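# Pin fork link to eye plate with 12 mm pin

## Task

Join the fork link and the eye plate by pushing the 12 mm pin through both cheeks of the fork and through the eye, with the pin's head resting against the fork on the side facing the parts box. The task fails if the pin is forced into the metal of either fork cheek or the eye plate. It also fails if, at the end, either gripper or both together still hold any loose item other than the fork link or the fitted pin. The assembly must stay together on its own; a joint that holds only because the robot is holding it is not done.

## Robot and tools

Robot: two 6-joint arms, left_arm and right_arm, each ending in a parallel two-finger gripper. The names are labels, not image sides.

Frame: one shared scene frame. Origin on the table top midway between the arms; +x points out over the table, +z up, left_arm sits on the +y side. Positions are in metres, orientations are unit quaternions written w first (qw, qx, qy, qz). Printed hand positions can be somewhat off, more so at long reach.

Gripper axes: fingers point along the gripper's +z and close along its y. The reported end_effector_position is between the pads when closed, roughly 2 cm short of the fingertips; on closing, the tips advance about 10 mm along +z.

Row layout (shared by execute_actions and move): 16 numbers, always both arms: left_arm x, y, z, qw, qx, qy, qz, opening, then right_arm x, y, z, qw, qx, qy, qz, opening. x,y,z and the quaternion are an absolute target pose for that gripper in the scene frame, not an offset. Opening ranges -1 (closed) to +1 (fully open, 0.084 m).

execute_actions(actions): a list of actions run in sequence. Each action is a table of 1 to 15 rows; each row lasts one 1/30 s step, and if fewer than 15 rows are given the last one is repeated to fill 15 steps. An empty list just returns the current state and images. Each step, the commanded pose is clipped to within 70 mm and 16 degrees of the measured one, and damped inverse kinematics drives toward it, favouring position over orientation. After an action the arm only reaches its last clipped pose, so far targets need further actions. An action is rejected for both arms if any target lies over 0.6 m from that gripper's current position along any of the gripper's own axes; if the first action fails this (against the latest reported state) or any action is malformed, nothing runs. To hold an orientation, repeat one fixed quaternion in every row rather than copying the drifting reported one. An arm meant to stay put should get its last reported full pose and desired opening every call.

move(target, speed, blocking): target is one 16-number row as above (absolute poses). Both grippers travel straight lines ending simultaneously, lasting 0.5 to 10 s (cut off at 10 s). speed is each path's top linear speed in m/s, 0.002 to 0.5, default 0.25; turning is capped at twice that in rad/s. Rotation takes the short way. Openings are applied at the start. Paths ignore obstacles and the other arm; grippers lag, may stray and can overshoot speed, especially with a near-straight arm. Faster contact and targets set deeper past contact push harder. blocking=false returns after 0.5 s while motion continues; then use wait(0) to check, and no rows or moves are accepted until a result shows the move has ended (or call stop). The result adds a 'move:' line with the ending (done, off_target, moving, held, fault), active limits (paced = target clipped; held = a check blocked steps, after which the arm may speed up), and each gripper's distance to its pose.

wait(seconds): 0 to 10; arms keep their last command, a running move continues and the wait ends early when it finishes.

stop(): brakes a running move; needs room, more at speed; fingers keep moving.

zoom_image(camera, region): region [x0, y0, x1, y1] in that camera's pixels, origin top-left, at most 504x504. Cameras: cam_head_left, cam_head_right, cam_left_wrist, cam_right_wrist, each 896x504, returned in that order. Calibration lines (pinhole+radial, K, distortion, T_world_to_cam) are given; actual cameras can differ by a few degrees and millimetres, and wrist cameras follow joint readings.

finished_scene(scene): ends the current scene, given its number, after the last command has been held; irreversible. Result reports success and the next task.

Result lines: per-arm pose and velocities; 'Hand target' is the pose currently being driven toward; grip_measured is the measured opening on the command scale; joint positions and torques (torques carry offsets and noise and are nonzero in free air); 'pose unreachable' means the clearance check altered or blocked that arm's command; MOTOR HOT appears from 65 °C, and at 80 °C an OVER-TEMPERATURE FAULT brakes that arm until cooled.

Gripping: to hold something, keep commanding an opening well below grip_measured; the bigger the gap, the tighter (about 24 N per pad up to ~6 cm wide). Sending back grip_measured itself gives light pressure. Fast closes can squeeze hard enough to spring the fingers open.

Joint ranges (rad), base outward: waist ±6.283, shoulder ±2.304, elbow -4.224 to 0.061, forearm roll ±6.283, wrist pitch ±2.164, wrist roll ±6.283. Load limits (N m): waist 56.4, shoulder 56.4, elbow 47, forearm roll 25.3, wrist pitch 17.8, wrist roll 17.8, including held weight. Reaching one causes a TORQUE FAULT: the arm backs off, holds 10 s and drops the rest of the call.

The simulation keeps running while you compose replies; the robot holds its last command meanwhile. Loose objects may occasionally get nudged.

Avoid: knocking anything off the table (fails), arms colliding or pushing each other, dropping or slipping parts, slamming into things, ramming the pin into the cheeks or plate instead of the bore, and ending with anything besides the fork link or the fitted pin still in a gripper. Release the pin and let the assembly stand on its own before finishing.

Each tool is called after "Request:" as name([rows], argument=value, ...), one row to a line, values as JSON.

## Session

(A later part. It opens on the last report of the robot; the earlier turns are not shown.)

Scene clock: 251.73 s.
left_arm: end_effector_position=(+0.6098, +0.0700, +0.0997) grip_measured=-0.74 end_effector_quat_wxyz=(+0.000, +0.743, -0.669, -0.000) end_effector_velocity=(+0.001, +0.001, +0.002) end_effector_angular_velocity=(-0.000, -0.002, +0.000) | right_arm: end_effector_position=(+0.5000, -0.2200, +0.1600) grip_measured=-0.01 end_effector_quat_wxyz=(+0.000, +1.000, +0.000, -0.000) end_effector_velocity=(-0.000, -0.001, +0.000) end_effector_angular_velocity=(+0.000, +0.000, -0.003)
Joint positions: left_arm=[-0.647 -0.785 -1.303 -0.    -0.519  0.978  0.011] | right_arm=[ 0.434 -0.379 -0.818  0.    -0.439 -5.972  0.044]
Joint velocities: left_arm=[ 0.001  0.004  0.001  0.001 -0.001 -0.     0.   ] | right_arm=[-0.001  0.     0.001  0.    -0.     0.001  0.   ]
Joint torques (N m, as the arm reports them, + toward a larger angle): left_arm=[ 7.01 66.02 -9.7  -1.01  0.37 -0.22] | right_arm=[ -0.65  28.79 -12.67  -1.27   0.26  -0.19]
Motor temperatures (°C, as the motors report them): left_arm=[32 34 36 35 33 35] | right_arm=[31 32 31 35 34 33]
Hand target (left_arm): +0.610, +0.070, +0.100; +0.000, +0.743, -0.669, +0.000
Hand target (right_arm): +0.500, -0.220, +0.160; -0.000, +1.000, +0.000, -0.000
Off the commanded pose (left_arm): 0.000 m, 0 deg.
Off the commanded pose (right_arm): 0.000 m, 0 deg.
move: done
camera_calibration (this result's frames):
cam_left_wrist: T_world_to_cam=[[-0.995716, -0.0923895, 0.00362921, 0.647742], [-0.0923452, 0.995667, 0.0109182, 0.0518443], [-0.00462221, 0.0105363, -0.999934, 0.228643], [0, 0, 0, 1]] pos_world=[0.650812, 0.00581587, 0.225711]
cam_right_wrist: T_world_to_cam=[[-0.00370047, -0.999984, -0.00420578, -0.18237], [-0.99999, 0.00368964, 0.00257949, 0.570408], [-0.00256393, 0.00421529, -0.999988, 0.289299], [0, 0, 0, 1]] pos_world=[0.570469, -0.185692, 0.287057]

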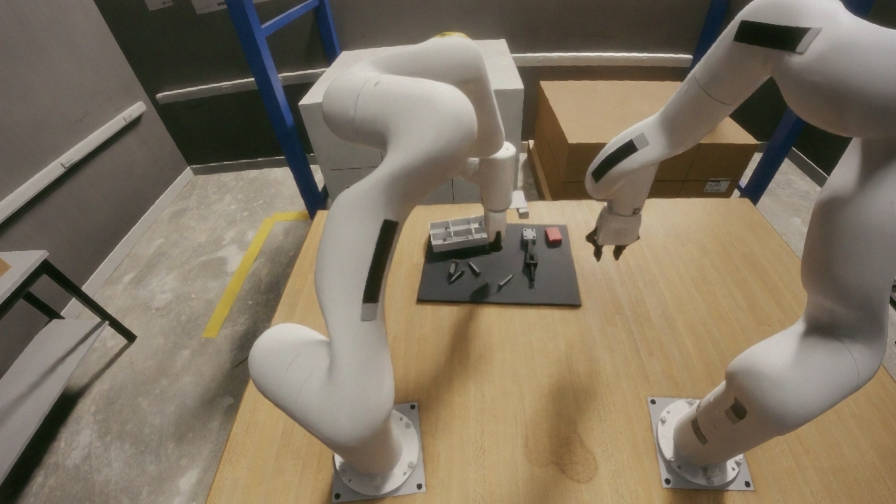

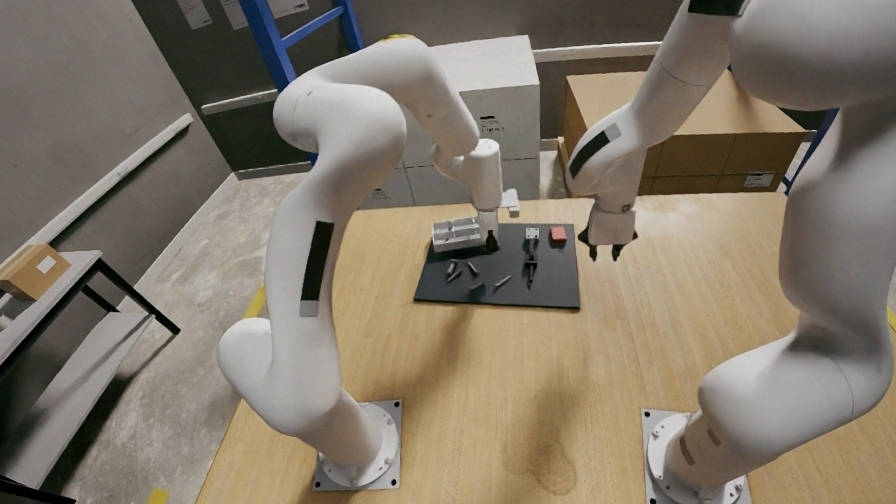

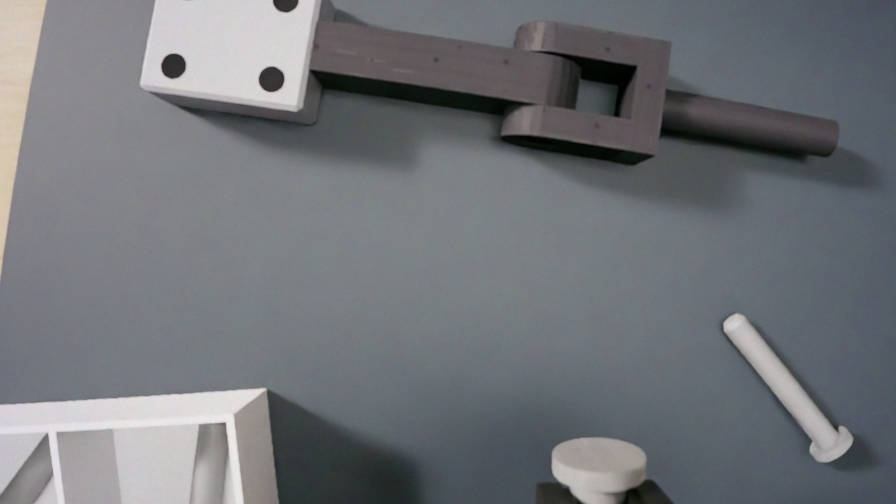

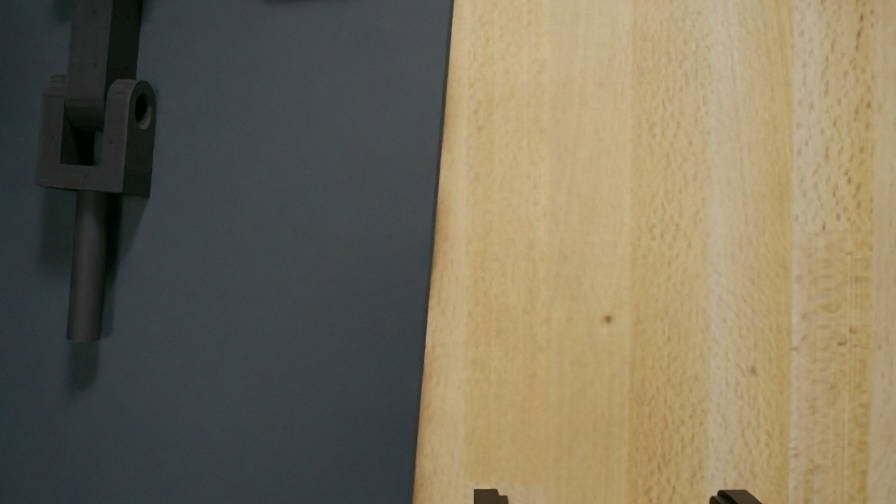

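Request:
move(target=[0.61,0.05,0.12,0,1,0,0,-1,0.50,-0.22,0.16,0,1,0,0,0.0], speed=0.3)

Request:
move(target=[0.629,0.015,0.08,0.0287,0.7304,0.6815,-0.0268,-1,0.50,-0.22,0.16,0,1,0,0,0.0], speed=0.3)

Request:
move(target=[0.629,0.015,0.038,0.0287,0.7304,0.6815,-0.0268,-1,0.56,-0.26,0.10,0,0.924,0,0.0,0.0], speed=0.04)

Scene clock: 258.53 s.
left_arm: end_effector_position=(+0.6100, +0.0500, +0.1200) grip_measured=-0.74 end_effector_quat_wxyz=(+0.000, +1.000, -0.000, -0.000) end_effector_velocity=(+0.000, -0.000, +0.001) end_effector_angular_velocity=(+0.004, -0.003, +0.008) | right_arm: end_effector_position=(+0.5000, -0.2200, +0.1600) grip_measured=-0.01 end_effector_quat_wxyz=(-0.000, +1.000, +0.000, +0.000) end_effector_velocity=(-0.000, +0.002, +0.000) end_effector_angular_velocity=(+0.000, -0.000, +0.002)
Joint positions: left_arm=[-0.675 -0.771 -1.337 -0.001 -0.566 -0.514  0.011] | right_arm=[ 0.434 -0.379 -0.818  0.    -0.439 -5.972  0.044]
Joint velocities: left_arm=[-0.003  0.    -0.001  0.009 -0.001 -0.018 -0.   ] | right_arm=[ 0.003  0.    -0.     0.001  0.     0.    -0.   ]
Joint torques (N m, as the arm reports them, + toward a larger angle): left_arm=[  6.4   66.88 -10.44  -0.46   0.46  -0.27] | right_arm=[  0.68  25.68 -12.49  -1.21   0.45  -0.28]
Motor temperatures (°C, as the motors report them): left_arm=[32 34 36 35 33 35] | right_arm=[31 32 31 35 34 33]
Hand target (left_arm): +0.610, +0.050, +0.120; +0.000, +1.000, -0.000, -0.000
Hand target (right_arm): +0.500, -0.220, +0.160; -0.000, +1.000, +0.000, -0.000
Off the commanded pose (left_arm): 0.000 m, 0 deg.
Off the commanded pose (right_arm): 0.000 m, 0 deg.
move: done
camera_calibration (this result's frames):
cam_left_wrist: T_world_to_cam=[[-0.0129964, -0.999908, 0.00384654, 0.0918916], [-0.999852, 0.0130388, 0.0112094, 0.674273], [-0.0112586, -0.00370029, -0.99993, 0.253911], [0, 0, 0, 1]] pos_world=[0.678226, 0.084031, 0.245982]
cam_right_wrist: T_world_to_cam=[[-0.00370073, -0.999984, -0.00420598, -0.18237], [-0.99999, 0.0036899, 0.00257929, 0.570408], [-0.00256373, 0.00421549, -0.999988, 0.289299], [0, 0, 0, 1]] pos_world=[0.570469, -0.185692, 0.287057]

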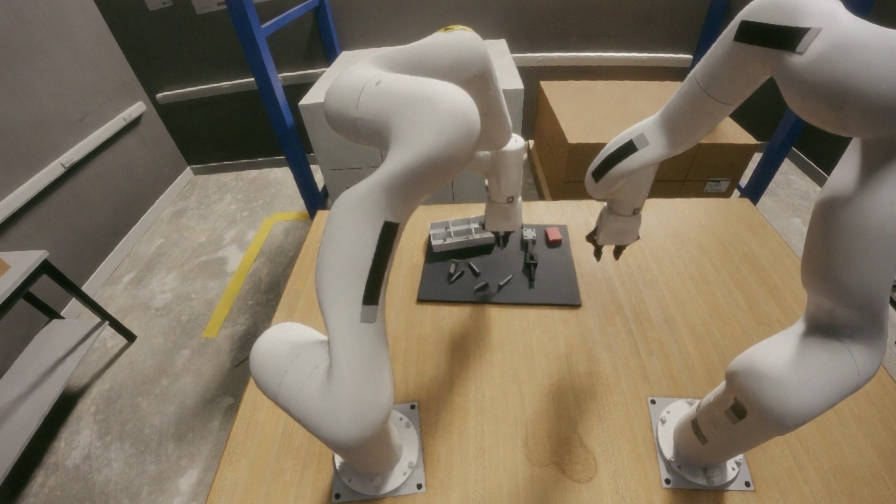

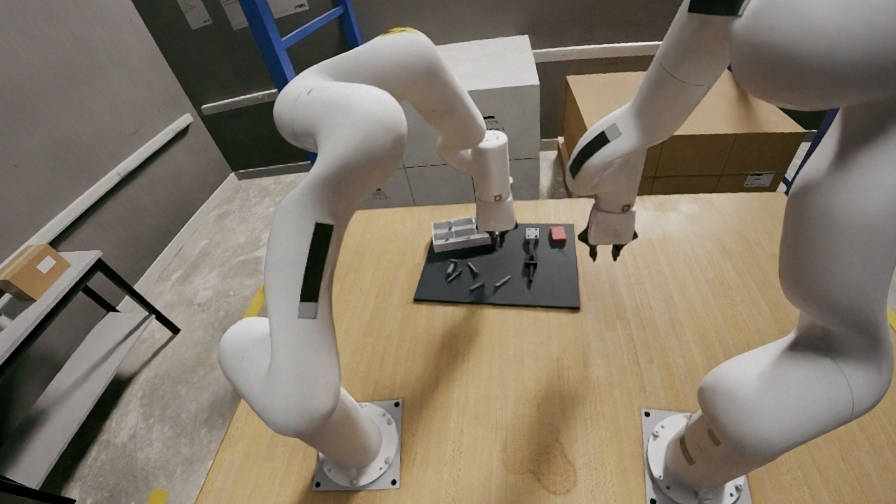

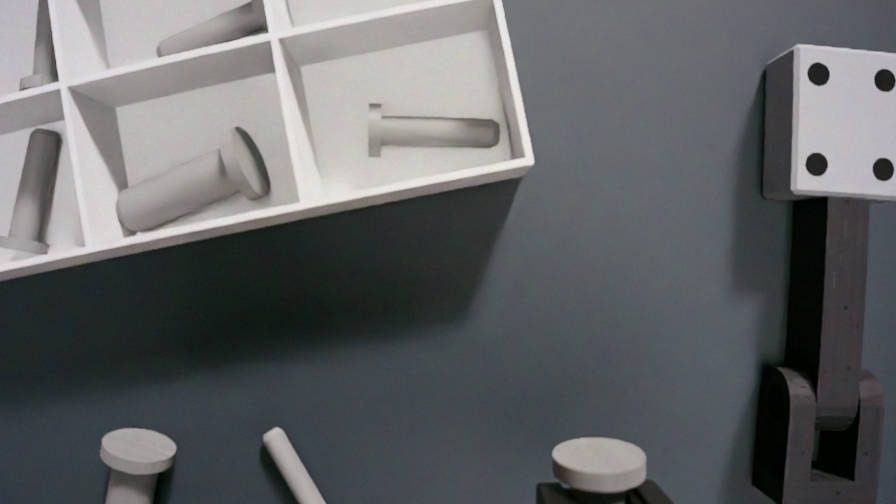

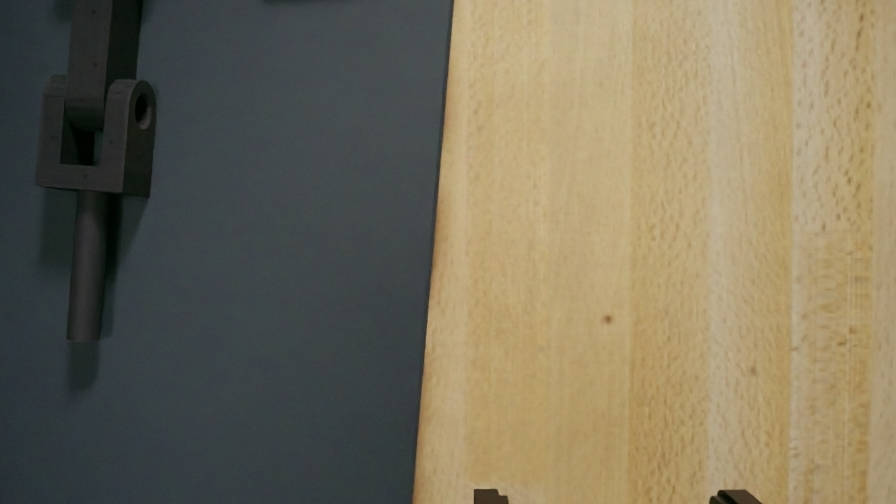

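Scene clock: 261.57 s.
left_arm: end_effector_position=(+0.6292, +0.0150, +0.0801) grip_measured=-0.74 end_effector_quat_wxyz=(+0.029, +0.731, +0.681, -0.027) end_effector_velocity=(+0.000, +0.000, -0.001) end_effector_angular_velocity=(+0.004, -0.000, +0.012) | right_arm: end_effector_position=(+0.5000, -0.2200, +0.1600) grip_measured=-0.01 end_effector_quat_wxyz=(-0.000, +1.000, +0.000, +0.000) end_effector_velocity=(-0.000, +0.000, +0.000) end_effector_angular_velocity=(+0.000, -0.000, -0.001)
Joint positions: left_arm=[-0.682 -0.887 -1.431 -0.141 -0.51  -1.901  0.011] | right_arm=[ 0.434 -0.379 -0.818  0.    -0.439 -5.972  0.044]
Joint velocities: left_arm=[-0.001 -0.001 -0.001  0.008 -0.    -0.019 -0.   ] | right_arm=[ 0.     0.001  0.     0.     0.     0.001 -0.   ]
Joint torques (N m, as the arm reports them, + toward a larger angle): left_arm=[  7.31  70.21 -10.04  -0.63   0.36  -0.25] | right_arm=[  0.45  28.67 -12.44  -0.78   0.47  -0.15]
Motor temperatures (°C, as the motors report them): left_arm=[32 34 36 35 33 35] | right_arm=[31 32 31 35 34 33]
Hand target (left_arm): +0.629, +0.015, +0.080; +0.029, +0.731, +0.682, -0.027
Hand target (right_arm): +0.500, -0.220, +0.160; -0.000, +1.000, +0.000, -0.000
Off the commanded pose (left_arm): 0.000 m, 0 deg.
Off the commanded pose (right_arm): 0.000 m, 0 deg.
move: done
camera_calibration (this result's frames):
cam_left_wrist: T_world_to_cam=[[0.996621, -0.0815859, 0.00950275, -0.592222], [-0.08211, -0.992588, 0.0895933, 0.125738], [0.00212277, -0.0900709, -0.995933, 0.206721], [0, 0, 0, 1]] pos_world=[0.600106, 0.0951088, 0.200242]
cam_right_wrist: T_world_to_cam=[[-0.00370055, -0.999984, -0.00420589, -0.18237], [-0.99999, 0.00368972, 0.00257938, 0.570408], [-0.00256382, 0.00421539, -0.999988, 0.289299], [0, 0, 0, 1]] pos_world=[0.570469, -0.185692, 0.287057]

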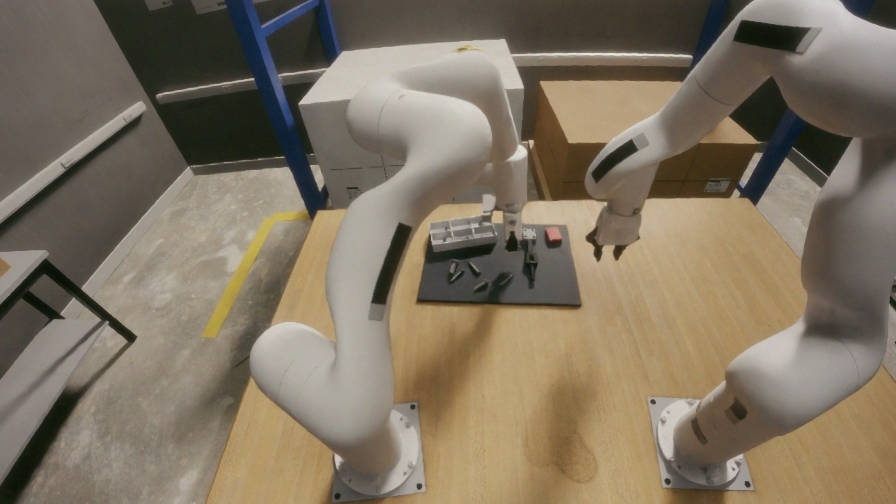

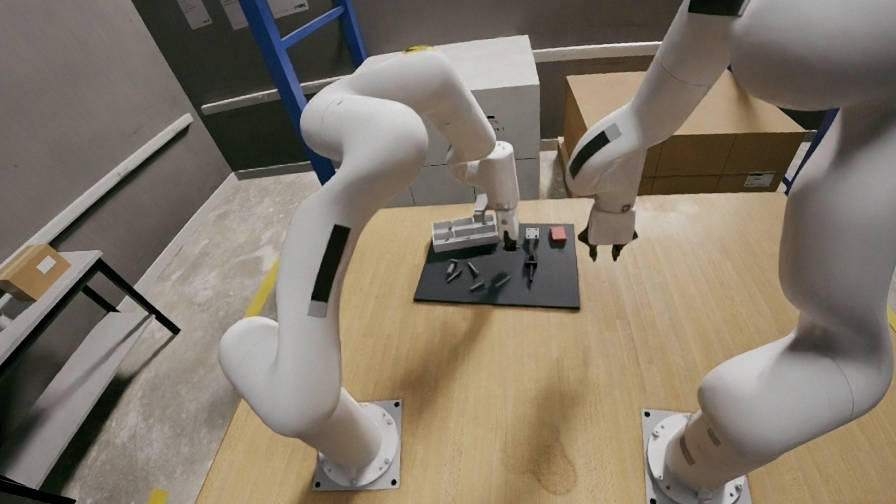

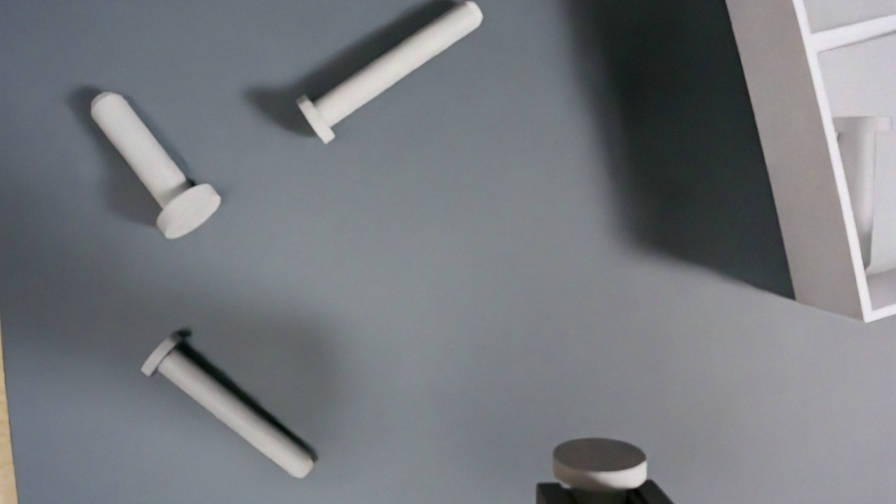

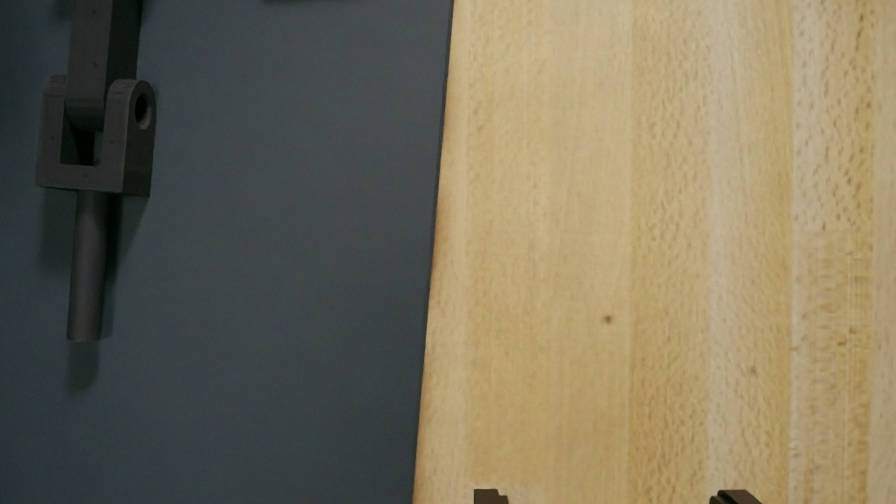

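Scene clock: 264.27 s.
left_arm: end_effector_position=(+0.6291, +0.0150, +0.0381) grip_measured=-0.74 end_effector_quat_wxyz=(+0.029, +0.731, +0.682, -0.027) end_effector_velocity=(+0.000, -0.001, -0.000) end_effector_angular_velocity=(-0.001, -0.001, -0.000) | right_arm: end_effector_position=(+0.5597, -0.2599, +0.1000) grip_measured=-0.01 end_effector_quat_wxyz=(-0.000, +1.000, -0.000, +0.000) end_effector_velocity=(+0.001, +0.000, -0.001) end_effector_angular_velocity=(+0.000, +0.001, +0.002)
Joint positions: left_arm=[-0.682 -0.959 -1.446 -0.156 -0.453 -1.886  0.011] | right_arm=[ 0.324 -0.587 -0.953  0.    -0.366 -6.083  0.044]
Joint velocities: left_arm=[-0.001 -0.001 -0.    -0.001  0.002  0.    -0.   ] | right_arm=[ 0.    -0.004 -0.003  0.001  0.001 -0.002  0.   ]
Joint torques (N m, as the arm reports them, + toward a larger angle): left_arm=[ 7.32 71.25 -9.63 -0.56  0.3  -0.22] | right_arm=[ -1.51  33.32 -10.46  -1.3    0.36  -0.23]
Motor temperatures (°C, as the motors report them): left_arm=[32 34 36 35 33 35] | right_arm=[31 32 31 35 34 33]
Hand target (left_arm): +0.629, +0.015, +0.038; +0.029, +0.731, +0.682, -0.027
Hand target (right_arm): +0.560, -0.260, +0.100; -0.000, +1.000, -0.000, +0.000
Off the commanded pose (left_arm): 0.000 m, 0 deg.
Off the commanded pose (right_arm): 0.000 m, 0 deg.
move: done
camera_calibration (this result's frames):
cam_left_wrist: T_world_to_cam=[[0.996691, -0.0806906, 0.00981176, -0.591775], [-0.0812449, -0.992706, 0.089071, 0.128922], [0.00255299, -0.0895734, -0.995977, 0.164599], [0, 0, 0, 1]] pos_world=[0.599871, 0.0949744, 0.15826]
cam_right_wrist: T_world_to_cam=[[-0.0037176, -0.999984, -0.00437591, -0.22228], [-0.99999, 0.00370674, 0.00248774, 0.630388], [-0.00247148, 0.00438511, -0.999987, 0.229624], [0, 0, 0, 1]] pos_world=[0.630123, -0.22562, 0.22708]

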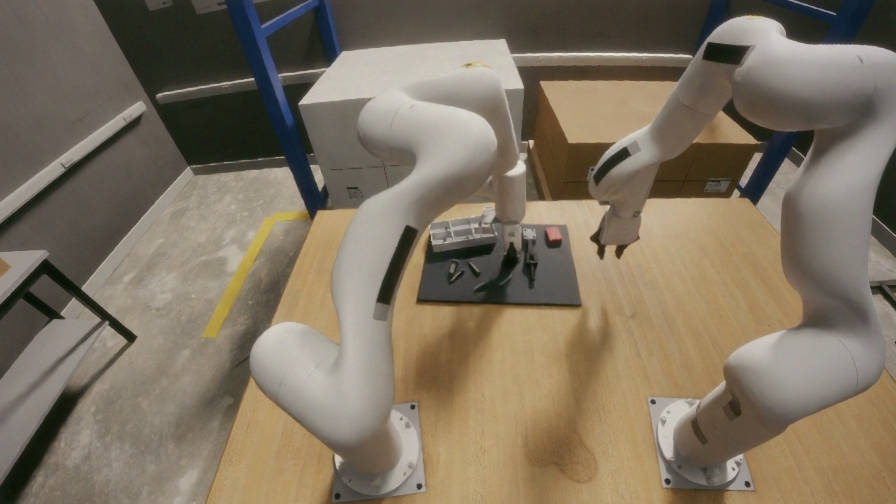

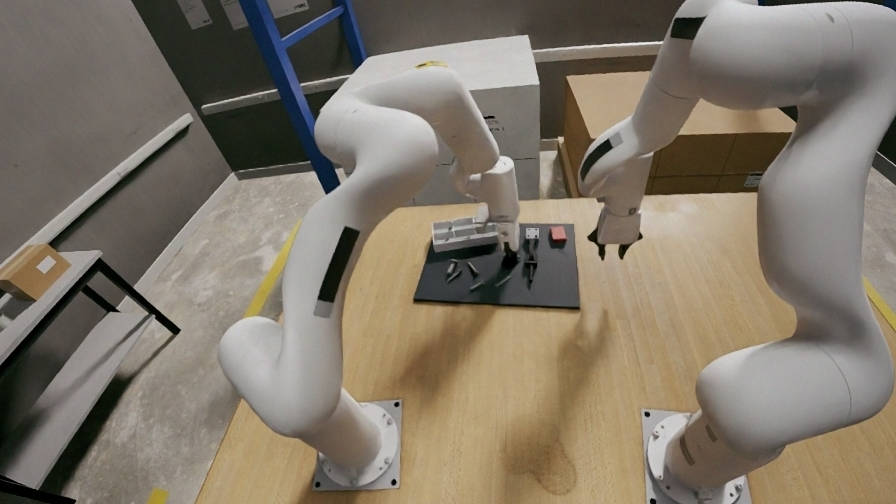

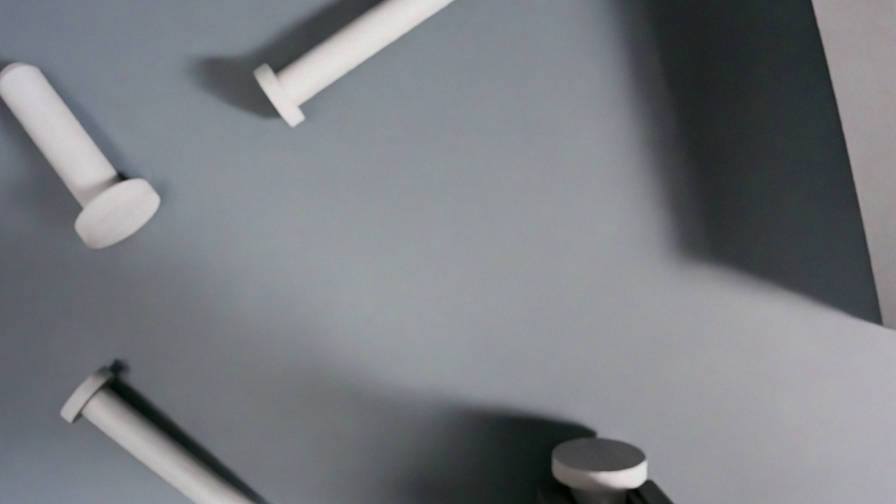

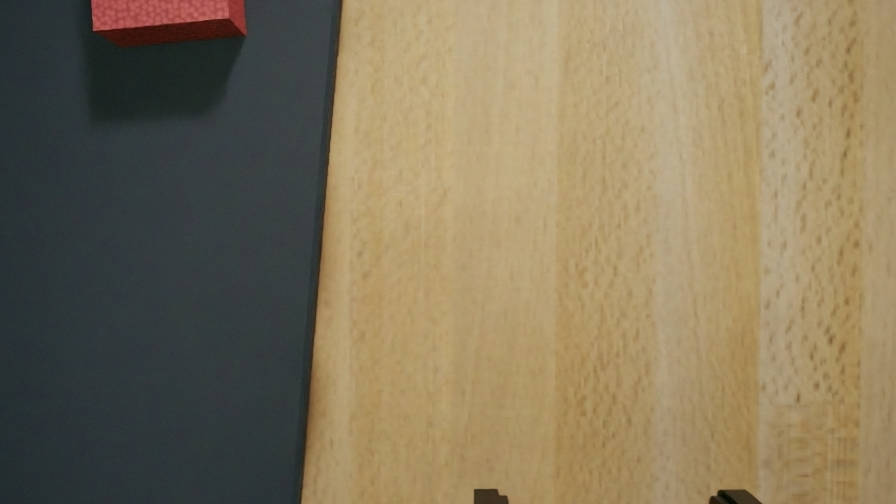

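Request:
move(target=[0.629,0.015,0.038,0.0287,0.7304,0.6815,-0.0268,-1,0.545,-0.17,0.07,-0.643,0.766,0,0,-1], speed=0.15)

Scene clock: 274.03 s.
left_arm: end_effector_position=(+0.6290, +0.0150, +0.0380) grip_measured=-0.74 end_effector_quat_wxyz=(+0.029, +0.731, +0.682, -0.027) end_effector_velocity=(-0.001, +0.001, -0.002) end_effector_angular_velocity=(+0.002, +0.003, +0.000) | right_arm: end_effector_position=(+0.5453, -0.1700, +0.0702) grip_measured=-1.00 end_effector_quat_wxyz=(-0.160, +0.942, -0.223, -0.190) end_effector_velocity=(+0.002, -0.001, +0.001) end_effector_angular_velocity=(+0.021, +0.027, -0.020)
Joint positions: left_arm=[-0.682 -0.959 -1.446 -0.156 -0.452 -1.885  0.011] | right_arm=[ 0.296 -0.799 -1.138  0.715 -0.717 -6.281  0.   ]
Joint velocities: left_arm=[ 0.001 -0.002  0.     0.    -0.001  0.     0.   ] | right_arm=[-0.014 -0.013 -0.015  0.014 -0.033 -0.     0.   ]
Joint torques (N m, as the arm reports them, + toward a larger angle): left_arm=[ 7.28 71.72 -9.51 -0.62  0.39 -0.24] | right_arm=[ -0.83  38.09 -11.69  -1.34  -0.28   0.11]
Motor temperatures (°C, as the motors report them): left_arm=[32 34 36 35 33 35] | right_arm=[31 32 31 35 34 33]
Hand target (left_arm): +0.629, +0.015, +0.038; +0.029, +0.731, +0.682, -0.027
Hand target (right_arm): +0.545, -0.170, +0.070; -0.161, +0.942, -0.224, -0.192
Off the commanded pose (left_arm): 0.000 m, 0 deg.
Off the commanded pose (right_arm): 0.000 m, 69 deg; orientation clipped at the last step of the last action.
joint sent to its limit (right arm) — the command would take joint 6 (wrist roll) past its lower limit, so that joint was sent only as far as its limit.
move: off_target (right_arm); limits=paced
camera_calibration (this result's frames):
cam_left_wrist: T_world_to_cam=[[0.996687, -0.0807542, 0.0097001, -0.591668], [-0.0812983, -0.992695, 0.0891462, 0.128978], [0.00243032, -0.0896394, -0.995971, 0.16455], [0, 0, 0, 1]] pos_world=[0.599793, 0.0950068, 0.158129]
cam_right_wrist: T_world_to_cam=[[-0.485991, -0.845965, -0.219444, 0.171646], [-0.825413, 0.361765, 0.433382, 0.551189], [-0.287239, 0.391752, -0.874085, 0.41166], [0, 0, 0, 1]] pos_world=[0.656622, -0.215463, 0.158617]

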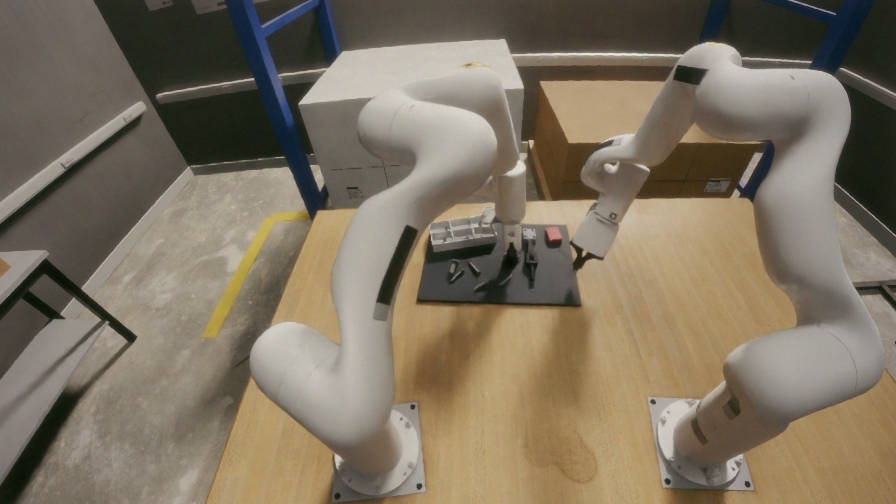

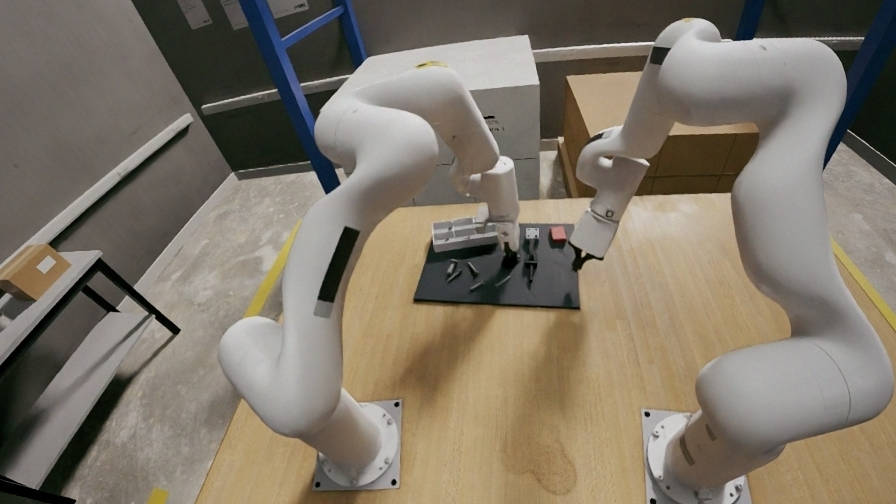

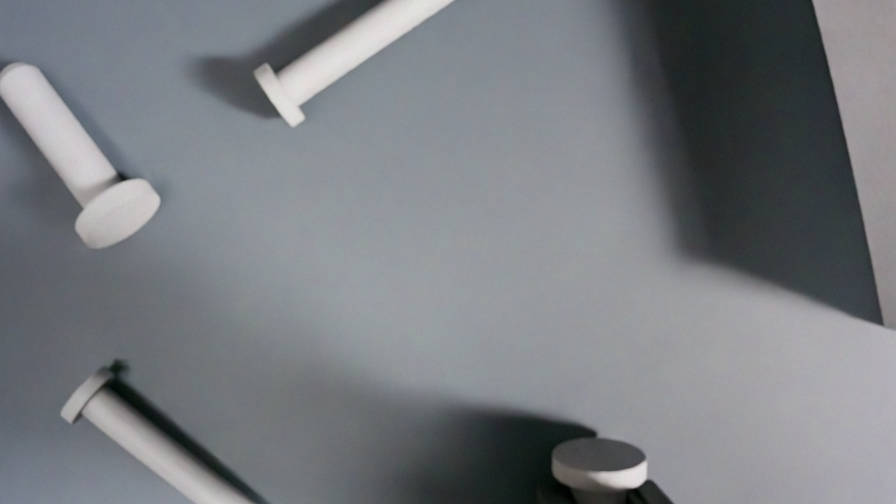

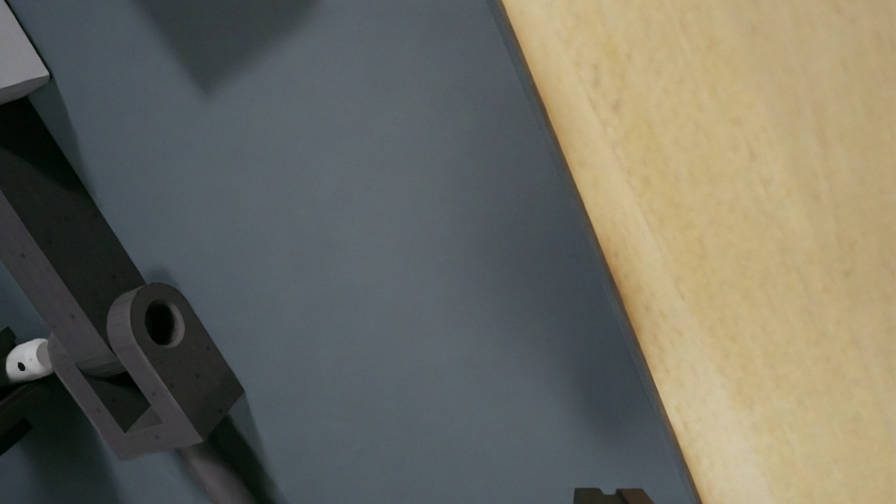

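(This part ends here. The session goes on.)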